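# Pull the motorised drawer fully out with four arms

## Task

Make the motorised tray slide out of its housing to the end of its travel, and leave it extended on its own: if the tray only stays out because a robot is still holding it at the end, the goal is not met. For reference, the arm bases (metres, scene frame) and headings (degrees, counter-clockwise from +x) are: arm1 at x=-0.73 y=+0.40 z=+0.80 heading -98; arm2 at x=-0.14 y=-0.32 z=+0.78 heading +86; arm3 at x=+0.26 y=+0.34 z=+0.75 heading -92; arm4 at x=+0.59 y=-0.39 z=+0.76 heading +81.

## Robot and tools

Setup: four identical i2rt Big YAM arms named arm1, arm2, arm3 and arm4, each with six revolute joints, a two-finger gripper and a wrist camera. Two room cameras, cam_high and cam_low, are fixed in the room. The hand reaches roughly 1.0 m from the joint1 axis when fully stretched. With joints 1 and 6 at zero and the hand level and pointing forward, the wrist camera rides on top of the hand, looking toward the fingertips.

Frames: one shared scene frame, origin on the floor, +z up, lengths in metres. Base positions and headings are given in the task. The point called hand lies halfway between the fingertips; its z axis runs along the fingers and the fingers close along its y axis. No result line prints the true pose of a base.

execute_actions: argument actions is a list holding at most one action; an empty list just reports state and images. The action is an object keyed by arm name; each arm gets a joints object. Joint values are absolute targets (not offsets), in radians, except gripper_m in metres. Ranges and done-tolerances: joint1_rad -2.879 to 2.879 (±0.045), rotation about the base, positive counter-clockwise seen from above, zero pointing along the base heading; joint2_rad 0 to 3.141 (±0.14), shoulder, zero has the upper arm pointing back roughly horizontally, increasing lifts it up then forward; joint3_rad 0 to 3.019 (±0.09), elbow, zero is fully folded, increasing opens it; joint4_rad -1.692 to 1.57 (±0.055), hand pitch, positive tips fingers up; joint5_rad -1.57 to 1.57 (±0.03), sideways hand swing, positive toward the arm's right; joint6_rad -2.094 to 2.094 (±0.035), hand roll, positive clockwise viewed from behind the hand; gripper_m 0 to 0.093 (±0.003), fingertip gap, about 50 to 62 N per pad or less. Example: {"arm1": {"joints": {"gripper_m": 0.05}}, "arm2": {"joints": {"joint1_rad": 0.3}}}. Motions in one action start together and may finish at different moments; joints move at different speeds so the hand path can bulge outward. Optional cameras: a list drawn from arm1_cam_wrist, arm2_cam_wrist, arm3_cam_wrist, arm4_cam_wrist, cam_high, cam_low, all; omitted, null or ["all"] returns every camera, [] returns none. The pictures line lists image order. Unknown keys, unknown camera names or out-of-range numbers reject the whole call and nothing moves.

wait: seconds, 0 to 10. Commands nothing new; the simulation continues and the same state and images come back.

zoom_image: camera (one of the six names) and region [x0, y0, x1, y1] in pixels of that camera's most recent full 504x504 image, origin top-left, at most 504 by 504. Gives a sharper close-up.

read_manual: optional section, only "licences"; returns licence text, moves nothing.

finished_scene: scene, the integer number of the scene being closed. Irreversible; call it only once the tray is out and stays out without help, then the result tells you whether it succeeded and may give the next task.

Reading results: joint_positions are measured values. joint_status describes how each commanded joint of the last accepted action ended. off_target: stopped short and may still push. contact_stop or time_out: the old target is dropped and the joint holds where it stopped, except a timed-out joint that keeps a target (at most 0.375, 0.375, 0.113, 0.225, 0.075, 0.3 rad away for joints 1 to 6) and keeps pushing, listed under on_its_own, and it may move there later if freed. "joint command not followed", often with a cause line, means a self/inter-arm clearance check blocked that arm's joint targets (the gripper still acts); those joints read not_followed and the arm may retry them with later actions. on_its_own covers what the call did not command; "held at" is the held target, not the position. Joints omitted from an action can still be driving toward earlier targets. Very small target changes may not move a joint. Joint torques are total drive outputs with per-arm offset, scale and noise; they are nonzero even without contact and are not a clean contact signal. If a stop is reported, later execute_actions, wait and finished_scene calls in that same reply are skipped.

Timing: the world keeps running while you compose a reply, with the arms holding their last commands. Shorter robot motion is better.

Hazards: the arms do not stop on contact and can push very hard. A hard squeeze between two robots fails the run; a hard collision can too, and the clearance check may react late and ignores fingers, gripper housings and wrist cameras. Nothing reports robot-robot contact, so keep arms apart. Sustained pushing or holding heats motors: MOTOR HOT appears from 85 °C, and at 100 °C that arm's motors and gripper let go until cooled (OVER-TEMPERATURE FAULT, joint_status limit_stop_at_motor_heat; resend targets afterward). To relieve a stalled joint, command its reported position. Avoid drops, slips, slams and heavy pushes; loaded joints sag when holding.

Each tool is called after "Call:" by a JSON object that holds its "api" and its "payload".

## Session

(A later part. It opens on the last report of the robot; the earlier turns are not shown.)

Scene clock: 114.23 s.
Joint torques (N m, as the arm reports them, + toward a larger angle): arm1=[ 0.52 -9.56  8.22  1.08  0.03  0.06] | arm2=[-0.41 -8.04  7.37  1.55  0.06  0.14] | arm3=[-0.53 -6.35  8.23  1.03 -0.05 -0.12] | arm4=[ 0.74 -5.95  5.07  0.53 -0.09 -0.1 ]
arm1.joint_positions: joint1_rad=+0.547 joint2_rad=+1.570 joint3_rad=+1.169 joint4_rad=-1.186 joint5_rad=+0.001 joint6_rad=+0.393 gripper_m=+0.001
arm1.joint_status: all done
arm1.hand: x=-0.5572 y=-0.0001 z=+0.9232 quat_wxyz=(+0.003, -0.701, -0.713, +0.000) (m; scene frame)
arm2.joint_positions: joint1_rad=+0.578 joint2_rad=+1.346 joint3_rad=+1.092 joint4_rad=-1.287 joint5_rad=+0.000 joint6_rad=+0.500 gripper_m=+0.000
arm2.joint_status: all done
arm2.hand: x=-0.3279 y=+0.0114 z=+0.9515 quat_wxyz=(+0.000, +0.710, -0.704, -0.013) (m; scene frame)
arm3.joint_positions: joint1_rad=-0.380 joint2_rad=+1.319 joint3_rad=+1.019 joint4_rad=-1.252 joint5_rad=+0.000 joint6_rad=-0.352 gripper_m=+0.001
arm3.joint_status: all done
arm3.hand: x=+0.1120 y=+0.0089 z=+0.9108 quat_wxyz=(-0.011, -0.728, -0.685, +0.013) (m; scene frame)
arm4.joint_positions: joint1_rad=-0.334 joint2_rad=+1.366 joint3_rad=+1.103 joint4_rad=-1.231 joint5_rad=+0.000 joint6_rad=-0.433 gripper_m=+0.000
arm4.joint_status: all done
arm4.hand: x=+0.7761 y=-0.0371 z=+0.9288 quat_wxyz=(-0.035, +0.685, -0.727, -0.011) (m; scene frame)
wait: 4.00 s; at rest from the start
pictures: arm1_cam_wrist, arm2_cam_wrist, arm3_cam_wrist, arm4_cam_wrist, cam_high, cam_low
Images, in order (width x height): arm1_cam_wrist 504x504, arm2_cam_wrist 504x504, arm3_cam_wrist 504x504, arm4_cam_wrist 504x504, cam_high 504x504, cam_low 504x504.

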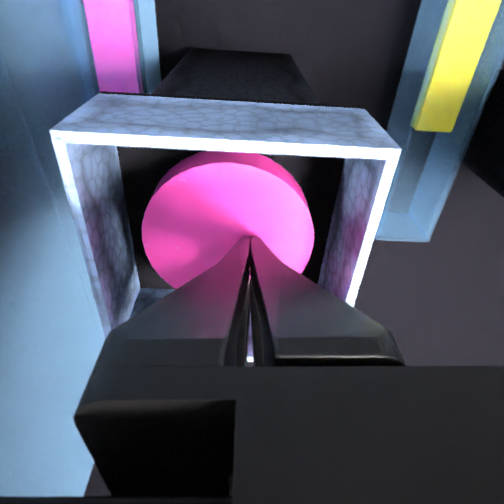

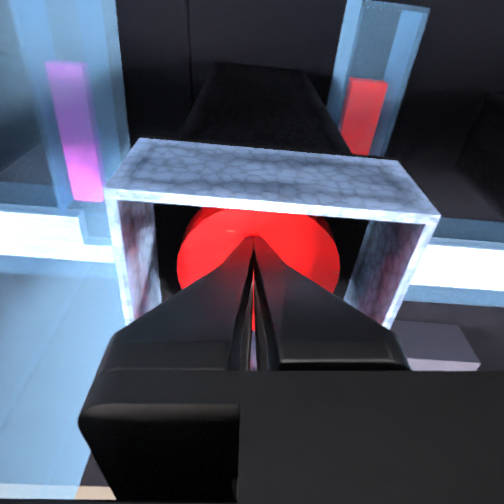

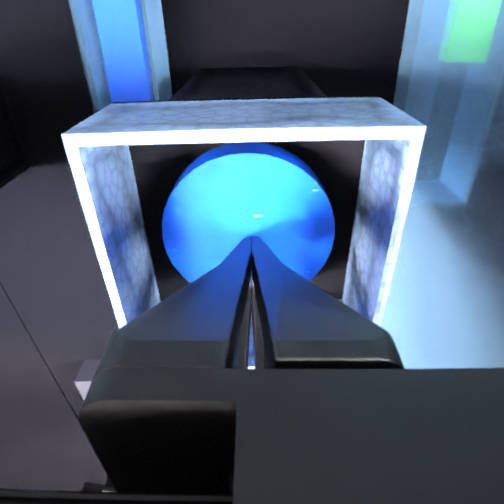

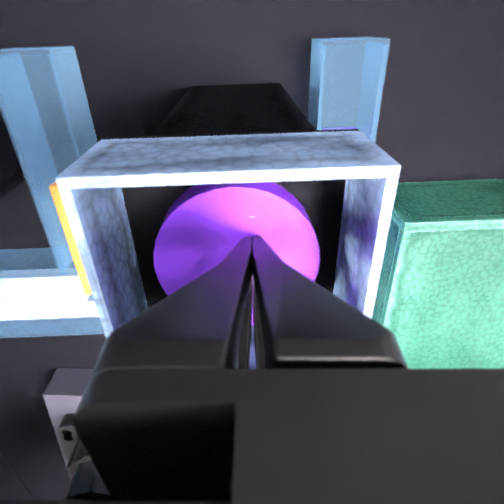

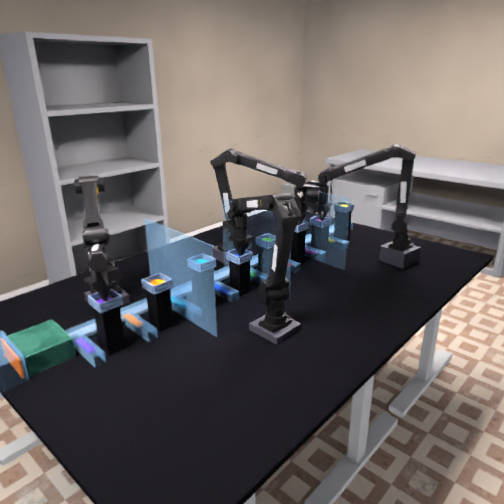

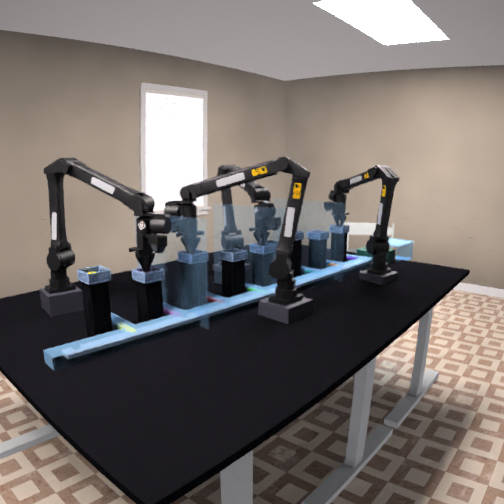

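Call:
{"api": "wait", "payload": {"seconds": 10}}

Call:
{"api": "wait", "payload": {"seconds": 10}}

Call:
{"api": "wait", "payload": {"seconds": 10}}

Call:
{"api": "execute_actions", "payload": {"actions": [{"arm1":{"joints":{"joint2_rad":1.5,"joint3_rad":1.37,"joint4_rad":-1.4}},"arm2":{"joints":{"joint2_rad":1.31,"joint3_rad":1.27,"joint4_rad":-1.47}},"arm3":{"joints":{"joint2_rad":1.28,"joint3_rad":1.27,"joint4_rad":-1.53}},"arm4":{"joints":{"joint2_rad":1.36,"joint3_rad":1.333,"joint4_rad":-1.5}}}], "cameras": []}}

Call:
{"api": "execute_actions", "payload": {"actions": [{"arm1":{"joints":{"joint1_rad":0.035,"joint2_rad":1.38,"joint3_rad":1.21,"joint6_rad":0}},"arm2":{"joints":{"joint1_rad":-0.05,"joint2_rad":1.17,"joint3_rad":1.07,"joint6_rad":0}},"arm3":{"joints":{"joint1_rad":0.245,"joint2_rad":1.26,"joint3_rad":1.22,"joint6_rad":0}},"arm4":{"joints":{"joint1_rad":0.25,"joint2_rad":1.32,"joint3_rad":1.24,"joint6_rad":0}}}], "cameras": []}}

Call:
{"api": "execute_actions", "payload": {"actions": [{"arm1":{"joints":{"joint2_rad":1.44,"joint3_rad":1.0,"joint4_rad":-1.19}},"arm2":{"joints":{"joint2_rad":1.22,"joint3_rad":0.82,"joint4_rad":-1.22}},"arm3":{"joints":{"joint2_rad":1.32,"joint3_rad":0.99,"joint4_rad":-1.29}},"arm4":{"joints":{"joint2_rad":1.37,"joint3_rad":0.99,"joint4_rad":-1.25}}}]}}

Call:
{"api": "wait", "payload": {"seconds": 10}}

Call:
{"api": "wait", "payload": {"seconds": 8}}

Scene clock: 133.83 s.
Joint torques (N m, as the arm reports them, + toward a larger angle): arm1=[ 0.52 -9.29  8.28  1.07  0.02  0.07] | arm2=[-0.45 -8.08  7.37  1.55  0.06  0.14] | arm3=[-0.54 -6.34  8.26  1.03 -0.05 -0.12] | arm4=[ 0.73 -5.98  5.08  0.52 -0.09 -0.11]
arm1.joint_positions: joint1_rad=+0.547 joint2_rad=+1.570 joint3_rad=+1.169 joint4_rad=-1.186 joint5_rad=+0.001 joint6_rad=+0.393 gripper_m=+0.001
arm1.joint_status: all done
arm1.hand: x=-0.5572 y=-0.0001 z=+0.9232 quat_wxyz=(+0.003, -0.701, -0.713, +0.000) (m; scene frame)
arm2.joint_positions: joint1_rad=+0.578 joint2_rad=+1.346 joint3_rad=+1.092 joint4_rad=-1.287 joint5_rad=+0.000 joint6_rad=+0.500 gripper_m=+0.000
arm2.joint_status: all done
arm2.hand: x=-0.3279 y=+0.0114 z=+0.9515 quat_wxyz=(+0.000, +0.710, -0.704, -0.013) (m; scene frame)
arm3.joint_positions: joint1_rad=-0.380 joint2_rad=+1.319 joint3_rad=+1.019 joint4_rad=-1.252 joint5_rad=+0.000 joint6_rad=-0.352 gripper_m=+0.001
arm3.joint_status: all done
arm3.hand: x=+0.1120 y=+0.0089 z=+0.9108 quat_wxyz=(-0.011, -0.728, -0.685, +0.013) (m; scene frame)
arm4.joint_positions: joint1_rad=-0.334 joint2_rad=+1.366 joint3_rad=+1.103 joint4_rad=-1.231 joint5_rad=+0.000 joint6_rad=-0.433 gripper_m=+0.000
arm4.joint_status: all done
arm4.hand: x=+0.7761 y=-0.0371 z=+0.9288 quat_wxyz=(-0.035, +0.685, -0.727, -0.011) (m; scene frame)
wait: 10.00 s; at rest from the start
pictures: arm1_cam_wrist, arm2_cam_wrist, arm3_cam_wrist, arm4_cam_wrist, cam_high, cam_low
Images, in order (width x height): arm1_cam_wrist 504x504, arm2_cam_wrist 504x504, arm3_cam_wrist 504x504, arm4_cam_wrist 504x504, cam_high 504x504, cam_low 504x504.

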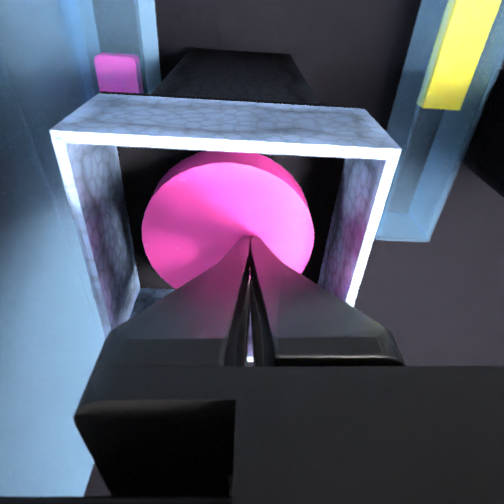

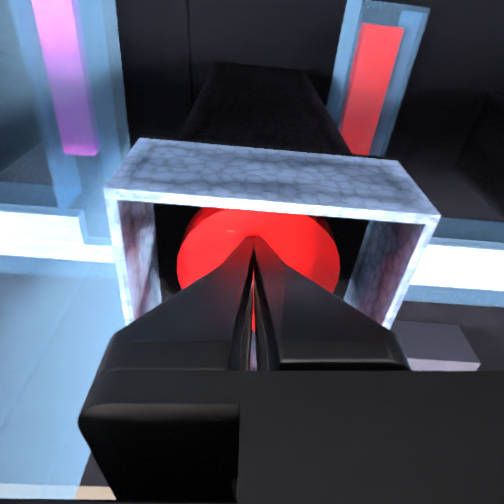

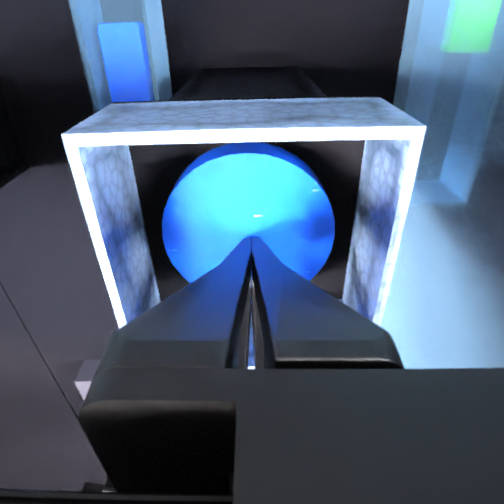

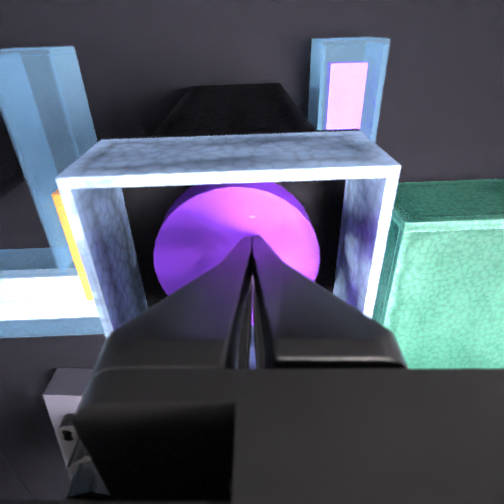

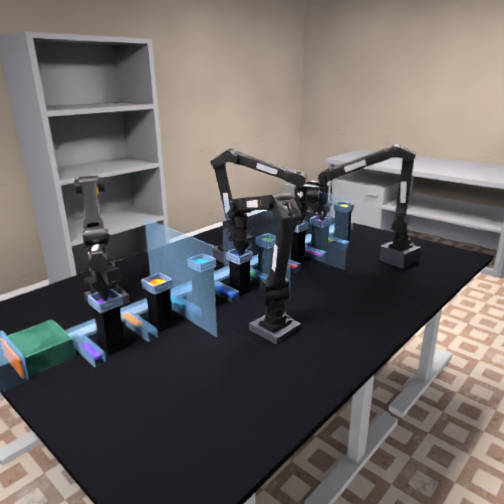

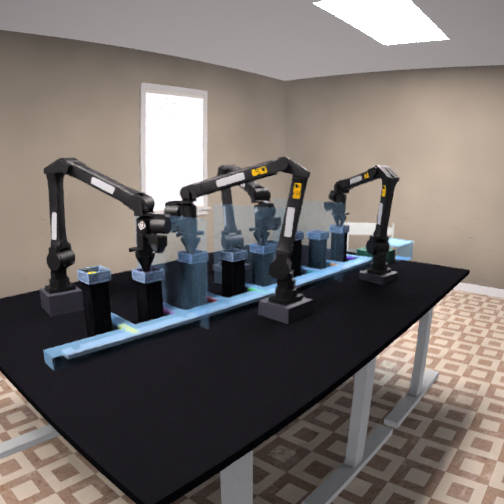

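Scene clock: 143.83 s.
Joint torques (N m, as the arm reports them, + toward a larger angle): arm1=[ 0.3  -9.49  8.24  1.14  0.02  0.05] | arm2=[-0.42 -8.03  7.37  1.56  0.06  0.14] | arm3=[-0.56 -6.38  8.25  1.01 -0.05 -0.12] | arm4=[ 0.78 -6.02  5.08  0.5  -0.09 -0.11]
arm1.joint_positions: joint1_rad=+0.547 joint2_rad=+1.570 joint3_rad=+1.169 joint4_rad=-1.186 joint5_rad=+0.001 joint6_rad=+0.393 gripper_m=+0.001
arm1.joint_status: all done
arm1.hand: x=-0.5572 y=-0.0001 z=+0.9232 quat_wxyz=(+0.003, -0.701, -0.713, +0.000) (m; scene frame)
arm2.joint_positions: joint1_rad=+0.578 joint2_rad=+1.346 joint3_rad=+1.092 joint4_rad=-1.287 joint5_rad=+0.000 joint6_rad=+0.500 gripper_m=+0.000
arm2.joint_status: all done
arm2.hand: x=-0.3279 y=+0.0114 z=+0.9515 quat_wxyz=(+0.000, +0.710, -0.704, -0.013) (m; scene frame)
arm3.joint_positions: joint1_rad=-0.380 joint2_rad=+1.319 joint3_rad=+1.019 joint4_rad=-1.252 joint5_rad=+0.000 joint6_rad=-0.352 gripper_m=+0.001
arm3.joint_status: all done
arm3.hand: x=+0.1120 y=+0.0089 z=+0.9108 quat_wxyz=(-0.011, -0.728, -0.685, +0.013) (m; scene frame)
arm4.joint_positions: joint1_rad=-0.334 joint2_rad=+1.366 joint3_rad=+1.103 joint4_rad=-1.231 joint5_rad=+0.000 joint6_rad=-0.433 gripper_m=+0.000
arm4.joint_status: all done
arm4.hand: x=+0.7761 y=-0.0371 z=+0.9288 quat_wxyz=(-0.035, +0.685, -0.727, -0.011) (m; scene frame)
wait: 10.00 s; at rest by 0.27 s
pictures: arm1_cam_wrist, arm2_cam_wrist, arm3_cam_wrist, arm4_cam_wrist, cam_high, cam_low
Images, in order (width x height): arm1_cam_wrist 504x504, arm2_cam_wrist 504x504, arm3_cam_wrist 504x504, arm4_cam_wrist 504x504, cam_high 504x504, cam_low 504x504.

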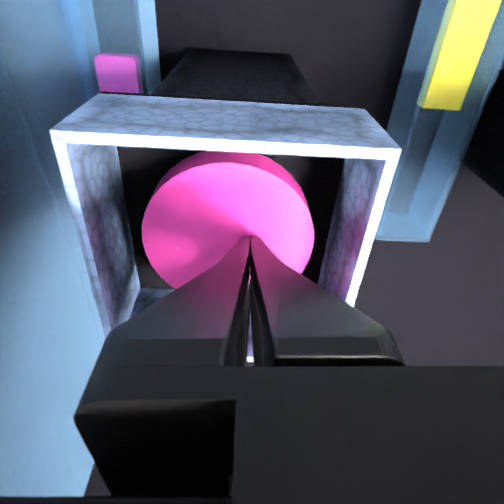

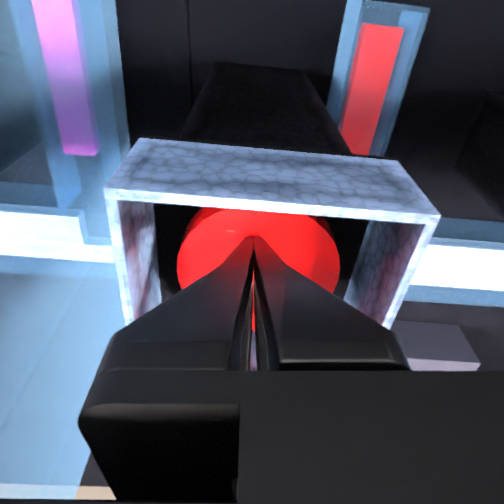

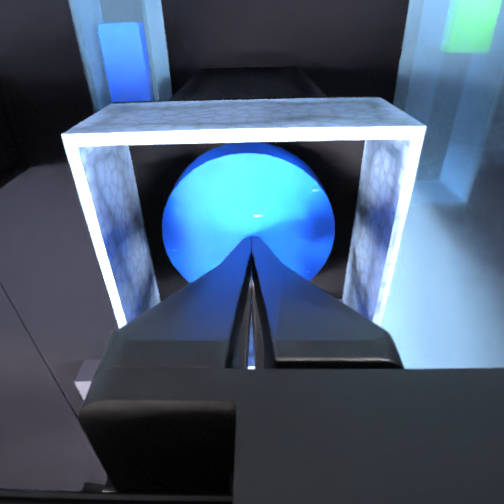

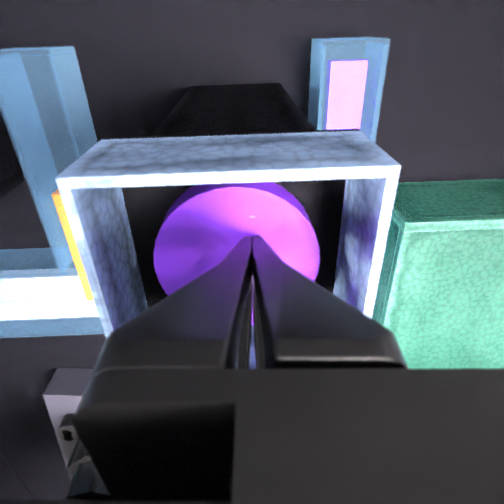

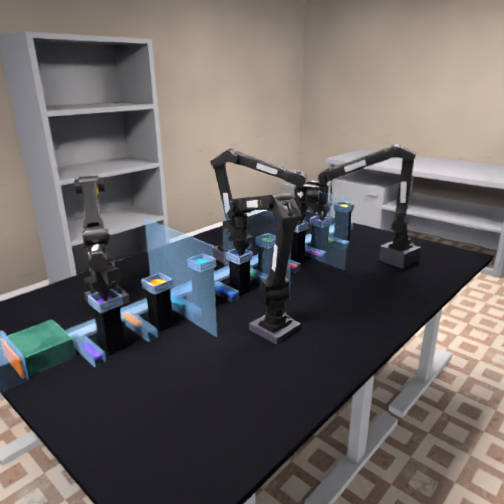

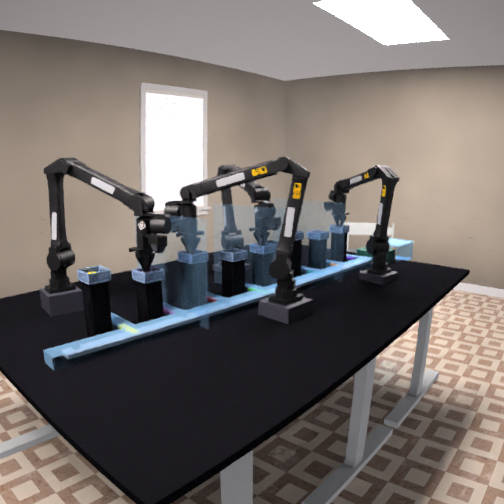

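Scene clock: 153.83 s.
Joint torques (N m, as the arm reports them, + toward a larger angle): arm1=[ 0.6  -9.27  8.24  1.08  0.02  0.05] | arm2=[-0.4  -8.05  7.36  1.55  0.06  0.15] | arm3=[-0.52 -6.36  8.23  1.03 -0.05 -0.12] | arm4=[ 0.71 -5.98  5.09  0.52 -0.09 -0.11]
arm1.joint_positions: joint1_rad=+0.547 joint2_rad=+1.570 joint3_rad=+1.169 joint4_rad=-1.186 joint5_rad=+0.001 joint6_rad=+0.393 gripper_m=+0.001
arm1.joint_status: all done
arm1.hand: x=-0.5572 y=-0.0001 z=+0.9232 quat_wxyz=(+0.003, -0.701, -0.713, +0.000) (m; scene frame)
arm2.joint_positions: joint1_rad=+0.578 joint2_rad=+1.346 joint3_rad=+1.092 joint4_rad=-1.287 joint5_rad=+0.000 joint6_rad=+0.500 gripper_m=+0.000
arm2.joint_status: all done
arm2.hand: x=-0.3279 y=+0.0114 z=+0.9515 quat_wxyz=(+0.000, +0.710, -0.704, -0.013) (m; scene frame)
arm3.joint_positions: joint1_rad=-0.380 joint2_rad=+1.319 joint3_rad=+1.019 joint4_rad=-1.252 joint5_rad=+0.000 joint6_rad=-0.352 gripper_m=+0.001
arm3.joint_status: all done
arm3.hand: x=+0.1120 y=+0.0089 z=+0.9108 quat_wxyz=(-0.011, -0.728, -0.685, +0.013) (m; scene frame)
arm4.joint_positions: joint1_rad=-0.334 joint2_rad=+1.366 joint3_rad=+1.103 joint4_rad=-1.231 joint5_rad=+0.000 joint6_rad=-0.433 gripper_m=+0.000
arm4.joint_status: all done
arm4.hand: x=+0.7761 y=-0.0371 z=+0.9288 quat_wxyz=(-0.035, +0.685, -0.727, -0.011) (m; scene frame)
wait: 10.00 s; at rest by 0.27 s
pictures: arm1_cam_wrist, arm2_cam_wrist, arm3_cam_wrist, arm4_cam_wrist, cam_high, cam_low
Images, in order (width x height): arm1_cam_wrist 504x504, arm2_cam_wrist 504x504, arm3_cam_wrist 504x504, arm4_cam_wrist 504x504, cam_high 504x504, cam_low 504x504.

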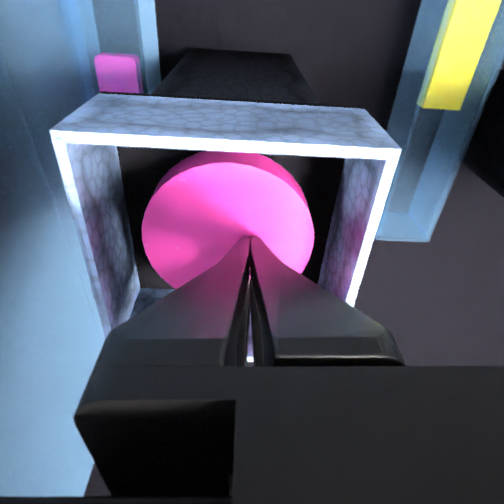

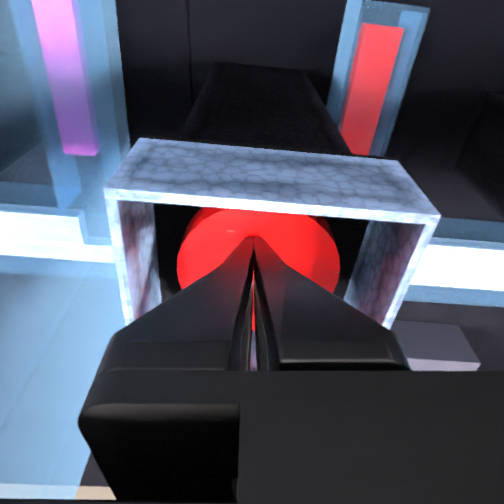

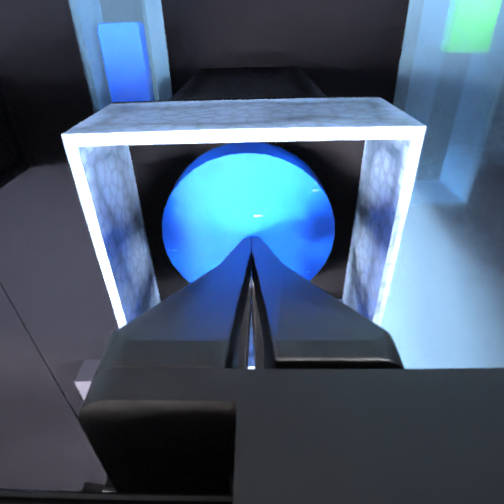

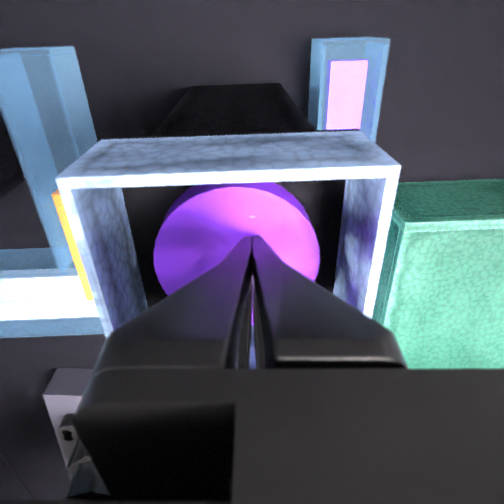

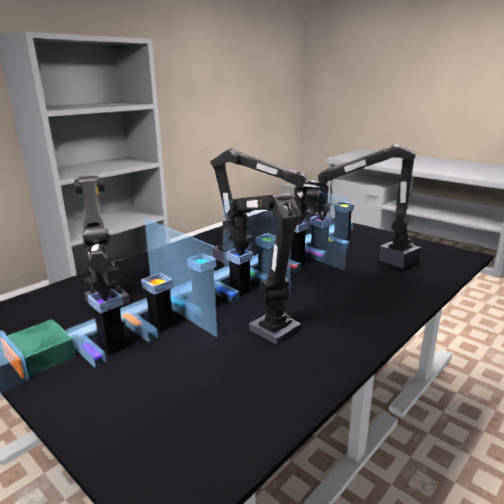

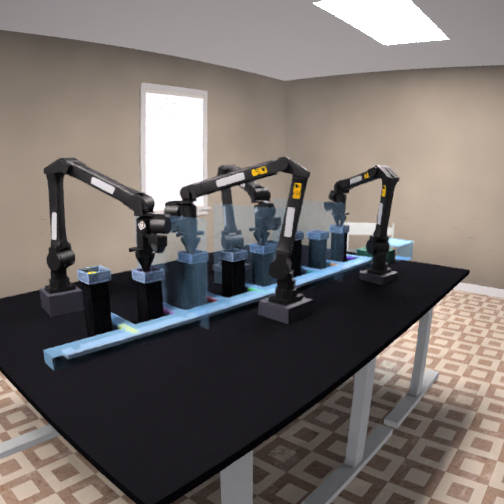

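Scene clock: 154.90 s.
Joint torques (N m, as the arm reports them, + toward a larger angle): arm1=[ 0.48 -9.6  12.2   0.22  0.02  0.05] | arm2=[ -0.4  -11.73  13.85   0.24   0.06   0.15] | arm3=[-0.51 -8.14 14.1  -0.16 -0.05 -0.12] | arm4=[  0.78 -10.38  13.85  -0.53  -0.09  -0.11]
arm1.joint_positions: joint1_rad=+0.547 joint2_rad=+1.491 joint3_rad=+1.342 joint4_rad=-1.392 joint5_rad=+0.001 joint6_rad=+0.393 gripper_m=+0.001
arm1.joint_status: all done
arm1.hand: x=-0.5548 y=-0.0056 z=+1.0197 quat_wxyz=(-0.018, -0.701, -0.713, +0.008) (m; scene frame)
arm2.joint_positions: joint1_rad=+0.578 joint2_rad=+1.319 joint3_rad=+1.227 joint4_rad=-1.462 joint5_rad=+0.000 joint6_rad=+0.500 gripper_m=+0.000
arm2.joint_status: all done
arm2.hand: x=-0.3263 y=+0.0093 z=+1.0115 quat_wxyz=(+0.002, +0.710, -0.704, -0.006) (m; scene frame)
arm3.joint_positions: joint1_rad=-0.380 joint2_rad=+1.276 joint3_rad=+1.236 joint4_rad=-1.520 joint5_rad=+0.000 joint6_rad=-0.352 gripper_m=+0.001
arm3.joint_status: all done
arm3.hand: x=+0.1123 y=+0.0118 z=+1.0071 quat_wxyz=(-0.009, -0.728, -0.685, +0.010) (m; scene frame)
arm4.joint_positions: joint1_rad=-0.334 joint2_rad=+1.359 joint3_rad=+1.292 joint4_rad=-1.492 joint5_rad=+0.000 joint6_rad=-0.433 gripper_m=+0.000
arm4.joint_status: all done
arm4.hand: x=+0.7731 y=-0.0425 z=+1.0016 quat_wxyz=(-0.003, +0.686, -0.728, +0.000) (m; scene frame)
pictures: none
No camera images: the call's "cameras" was empty. Leave "cameras" out to get every camera's image.

Scene clock: 156.43 s.
Joint torques (N m, as the arm reports them, + toward a larger angle): arm1=[-0.48 -8.89  9.47  0.32  0.02 -0.09] | arm2=[-1.3  -7.47  9.34  0.45  0.01 -0.06] | arm3=[-0.31 -9.02 10.86 -0.17  0.    0.03] | arm4=[  0.49 -10.29   9.83  -0.49  -0.05   0.08]
arm1.joint_positions: joint1_rad=+0.035 joint2_rad=+1.385 joint3_rad=+1.212 joint4_rad=-1.395 joint5_rad=+0.000 joint6_rad=+0.008 gripper_m=+0.001
arm1.joint_status: all done
arm1.hand: x=-0.7719 y=+0.0086 z=+1.0115 quat_wxyz=(-0.006, -0.745, -0.667, +0.003) (m; scene frame)
arm2.joint_positions: joint1_rad=-0.044 joint2_rad=+1.164 joint3_rad=+1.083 joint4_rad=-1.465 joint5_rad=+0.000 joint6_rad=+0.011 gripper_m=+0.000
arm2.joint_status: all done
arm2.hand: x=-0.1057 y=-0.0023 z=+1.0061 quat_wxyz=(-0.005, +0.661, -0.750, -0.006) (m; scene frame)
arm3.joint_positions: joint1_rad=+0.244 joint2_rad=+1.270 joint3_rad=+1.223 joint4_rad=-1.520 joint5_rad=+0.000 joint6_rad=-0.009 gripper_m=+0.001
arm3.joint_status: all done
arm3.hand: x=+0.3320 y=-0.0068 z=+1.0049 quat_wxyz=(-0.008, -0.625, -0.780, +0.006) (m; scene frame)
arm4.joint_positions: joint1_rad=+0.254 joint2_rad=+1.324 joint3_rad=+1.243 joint4_rad=-1.494 joint5_rad=+0.000 joint6_rad=-0.008 gripper_m=+0.000
arm4.joint_status: all done
arm4.hand: x=+0.5518 y=-0.0150 z=+0.9956 quat_wxyz=(+0.004, +0.743, -0.669, +0.003) (m; scene frame)
pictures: none
No camera images: the call's "cameras" was empty. Leave "cameras" out to get every camera's image.

Scene clock: 157.37 s.
Joint torques (N m, as the arm reports them, + toward a larger angle): arm1=[-0.43 -4.29  5.15  1.19  0.03 -0.08] | arm2=[-1.27 -4.36  5.58  1.97  0.01 -0.06] | arm3=[-0.3  -3.25  5.82  1.12  0.01  0.04] | arm4=[ 0.56 -5.91  5.39  0.56 -0.04  0.07]
arm1.joint_positions: joint1_rad=+0.035 joint2_rad=+1.382 joint3_rad=+1.049 joint4_rad=-1.204 joint5_rad=+0.000 joint6_rad=+0.007 gripper_m=+0.001
arm1.joint_status: all done
arm1.hand: x=-0.7707 y=+0.0168 z=+0.9527 quat_wxyz=(-0.016, -0.745, -0.667, +0.014) (m; scene frame)
arm2.joint_positions: joint1_rad=-0.044 joint2_rad=+1.183 joint3_rad=+0.872 joint4_rad=-1.246 joint5_rad=+0.000 joint6_rad=+0.011 gripper_m=+0.000
arm2.joint_status: all done
arm2.hand: x=-0.1074 y=-0.0154 z=+0.9219 quat_wxyz=(-0.001, +0.661, -0.750, -0.003) (m; scene frame)
arm3.joint_positions: joint1_rad=+0.244 joint2_rad=+1.257 joint3_rad=+1.050 joint4_rad=-1.313 joint5_rad=-0.001 joint6_rad=-0.008 gripper_m=+0.001
arm3.joint_status: all done
arm3.hand: x=+0.3320 y=-0.0067 z=+0.9441 quat_wxyz=(-0.026, -0.625, -0.780, +0.021) (m; scene frame)
arm4.joint_positions: joint1_rad=+0.254 joint2_rad=+1.324 joint3_rad=+1.038 joint4_rad=-1.265 joint5_rad=+0.000 joint6_rad=-0.007 gripper_m=+0.000
arm4.joint_status: all done
arm4.hand: x=+0.5525 y=-0.0238 z=+0.9188 quat_wxyz=(-0.004, +0.743, -0.670, -0.006) (m; scene frame)
pictures: arm1_cam_wrist, arm2_cam_wrist, arm3_cam_wrist, arm4_cam_wrist, cam_high, cam_low
Images, in order (width x height): arm1_cam_wrist 504x504, arm2_cam_wrist 504x504, arm3_cam_wrist 504x504, arm4_cam_wrist 504x504, cam_high 504x504, cam_low 504x504.

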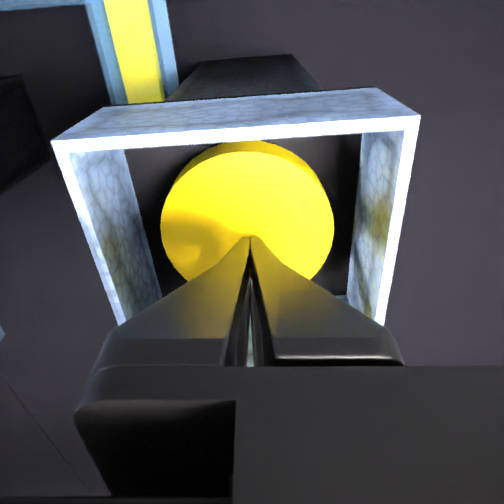

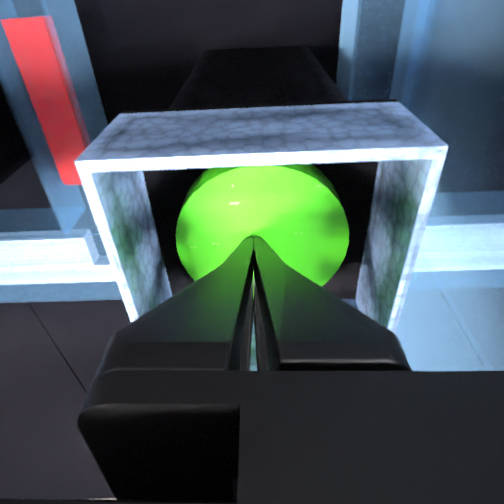

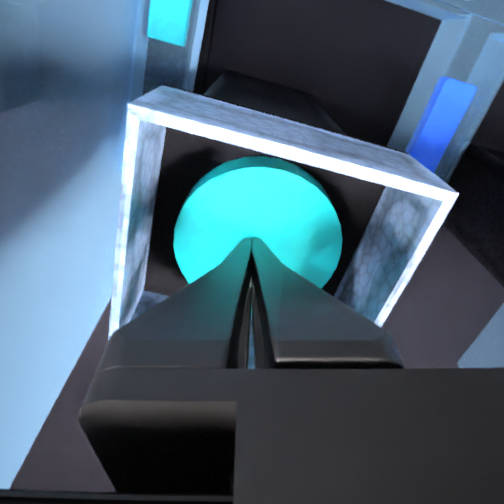

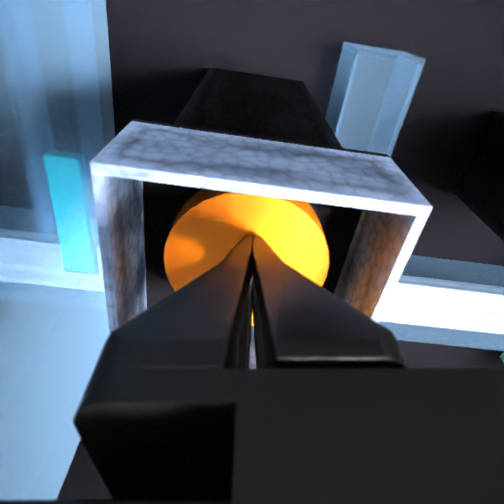

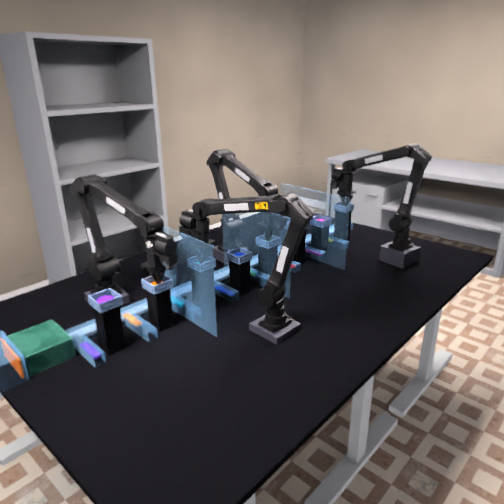

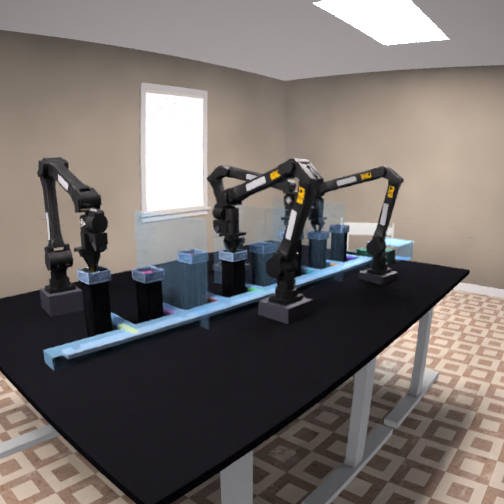

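Scene clock: 167.37 s.
Joint torques (N m, as the arm reports them, + toward a larger angle): arm1=[-0.27 -4.38  5.2   1.12  0.01 -0.09] | arm2=[-1.29 -4.4   5.57  1.97  0.01 -0.06] | arm3=[-0.23 -3.22  5.84  1.13  0.02  0.04] | arm4=[ 0.46 -5.95  5.41  0.57 -0.04  0.07]
arm1.joint_positions: joint1_rad=+0.035 joint2_rad=+1.382 joint3_rad=+1.049 joint4_rad=-1.204 joint5_rad=+0.000 joint6_rad=+0.007 gripper_m=+0.001
arm1.joint_status: all done
arm1.hand: x=-0.7707 y=+0.0168 z=+0.9527 quat_wxyz=(-0.016, -0.745, -0.667, +0.014) (m; scene frame)
arm2.joint_positions: joint1_rad=-0.044 joint2_rad=+1.183 joint3_rad=+0.872 joint4_rad=-1.246 joint5_rad=+0.000 joint6_rad=+0.011 gripper_m=+0.000
arm2.joint_status: all done
arm2.hand: x=-0.1074 y=-0.0154 z=+0.9219 quat_wxyz=(-0.001, +0.661, -0.750, -0.003) (m; scene frame)
arm3.joint_positions: joint1_rad=+0.244 joint2_rad=+1.257 joint3_rad=+1.050 joint4_rad=-1.313 joint5_rad=-0.001 joint6_rad=-0.008 gripper_m=+0.001
arm3.joint_status: all done
arm3.hand: x=+0.3320 y=-0.0067 z=+0.9441 quat_wxyz=(-0.026, -0.625, -0.780, +0.021) (m; scene frame)
arm4.joint_positions: joint1_rad=+0.254 joint2_rad=+1.324 joint3_rad=+1.038 joint4_rad=-1.265 joint5_rad=+0.000 joint6_rad=-0.007 gripper_m=+0.000
arm4.joint_status: all done
arm4.hand: x=+0.5525 y=-0.0238 z=+0.9188 quat_wxyz=(-0.004, +0.743, -0.670, -0.006) (m; scene frame)
wait: 10.00 s; at rest by 0.27 s
pictures: arm1_cam_wrist, arm2_cam_wrist, arm3_cam_wrist, arm4_cam_wrist, cam_high, cam_low
Images, in order (width x height): arm1_cam_wrist 504x504, arm2_cam_wrist 504x504, arm3_cam_wrist 504x504, arm4_cam_wrist 504x504, cam_high 504x504, cam_low 504x504.

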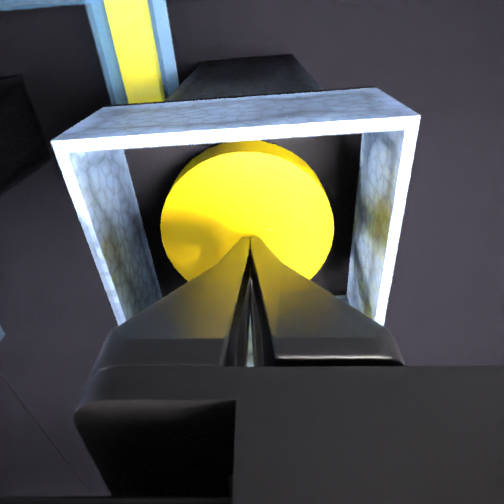

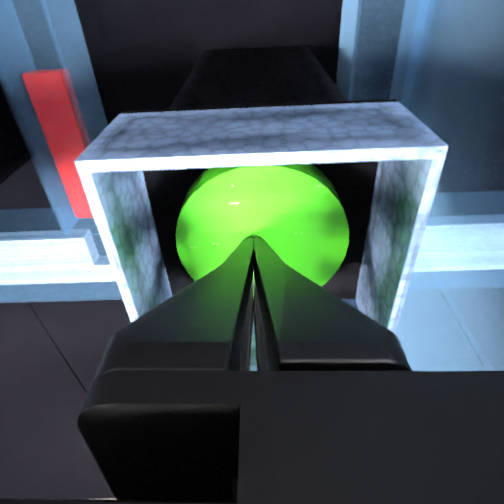

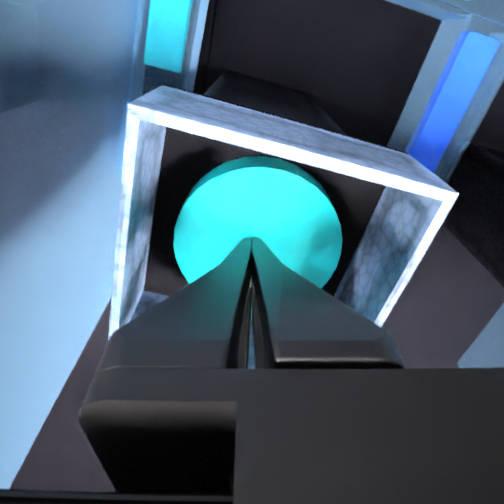

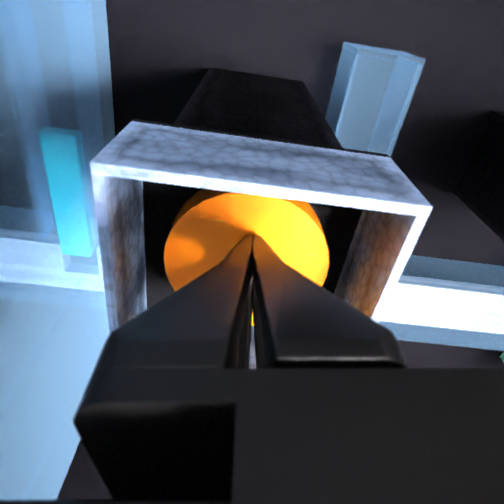

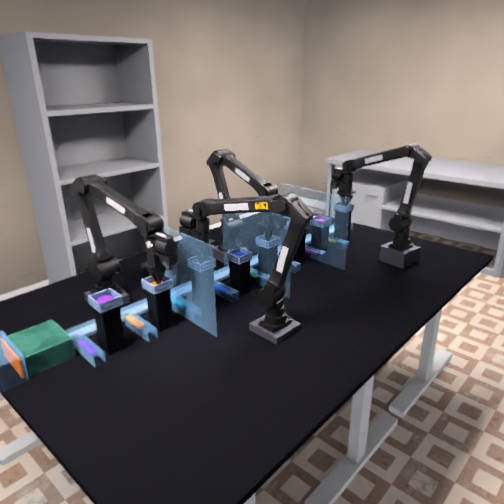

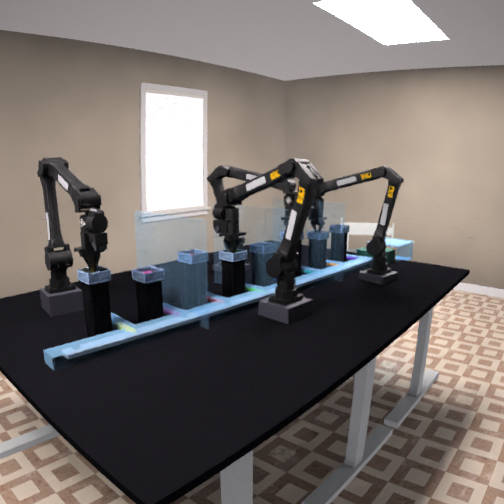

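Scene clock: 175.37 s.
Joint torques (N m, as the arm reports them, + toward a larger angle): arm1=[-0.18 -4.49  5.18  1.17  0.01 -0.08] | arm2=[-1.26 -4.3   5.58  1.97  0.01 -0.06] | arm3=[-0.32 -3.26  5.83  1.12  0.01  0.04] | arm4=[ 0.45 -5.89  5.38  0.58 -0.04  0.06]
arm1.joint_positions: joint1_rad=+0.035 joint2_rad=+1.382 joint3_rad=+1.049 joint4_rad=-1.204 joint5_rad=+0.000 joint6_rad=+0.007 gripper_m=+0.001
arm1.joint_status: all done
arm1.hand: x=-0.7707 y=+0.0168 z=+0.9527 quat_wxyz=(-0.016, -0.745, -0.667, +0.014) (m; scene frame)
arm2.joint_positions: joint1_rad=-0.044 joint2_rad=+1.183 joint3_rad=+0.872 joint4_rad=-1.246 joint5_rad=+0.000 joint6_rad=+0.011 gripper_m=+0.000
arm2.joint_status: all done
arm2.hand: x=-0.1074 y=-0.0154 z=+0.9219 quat_wxyz=(-0.001, +0.661, -0.750, -0.003) (m; scene frame)
arm3.joint_positions: joint1_rad=+0.244 joint2_rad=+1.257 joint3_rad=+1.050 joint4_rad=-1.313 joint5_rad=-0.001 joint6_rad=-0.008 gripper_m=+0.001
arm3.joint_status: all done
arm3.hand: x=+0.3320 y=-0.0067 z=+0.9441 quat_wxyz=(-0.026, -0.625, -0.780, +0.021) (m; scene frame)
arm4.joint_positions: joint1_rad=+0.254 joint2_rad=+1.324 joint3_rad=+1.038 joint4_rad=-1.265 joint5_rad=+0.000 joint6_rad=-0.007 gripper_m=+0.000
arm4.joint_status: all done
arm4.hand: x=+0.5525 y=-0.0238 z=+0.9188 quat_wxyz=(-0.004, +0.743, -0.670, -0.006) (m; scene frame)
wait: 8.00 s; at rest by 0.27 s
pictures: arm1_cam_wrist, arm2_cam_wrist, arm3_cam_wrist, arm4_cam_wrist, cam_high, cam_low
Images, in order (width x height): arm1_cam_wrist 504x504, arm2_cam_wrist 504x504, arm3_cam_wrist 504x504, arm4_cam_wrist 504x504, cam_high 504x504, cam_low 504x504.

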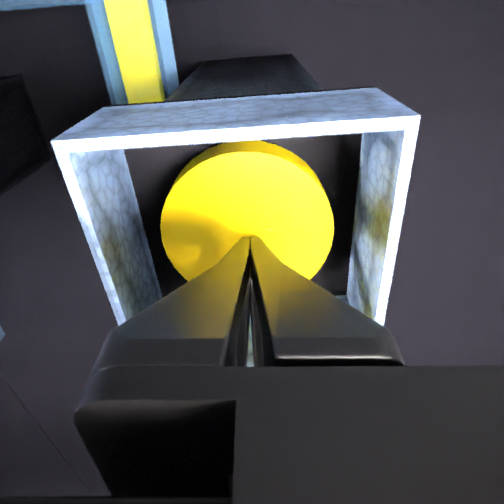

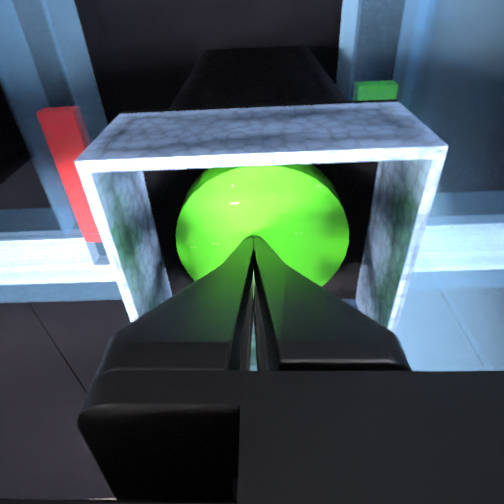

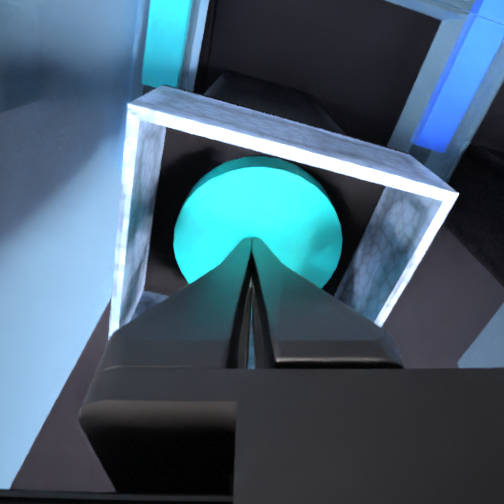

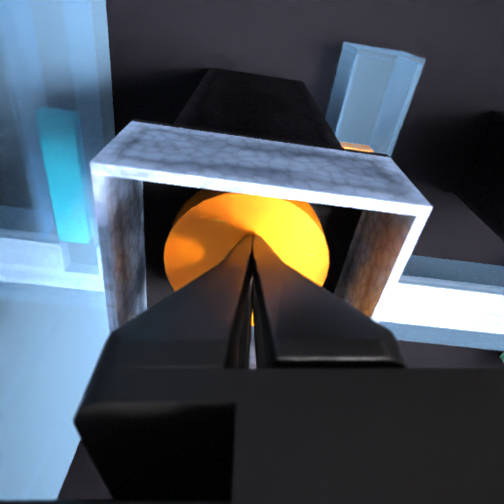

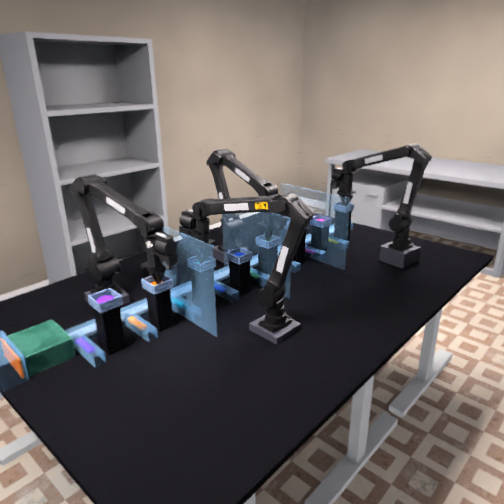

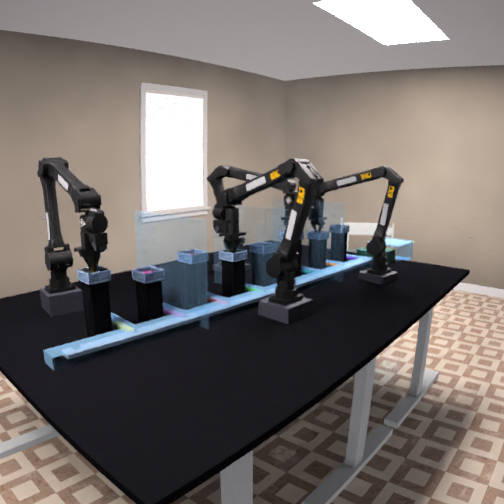

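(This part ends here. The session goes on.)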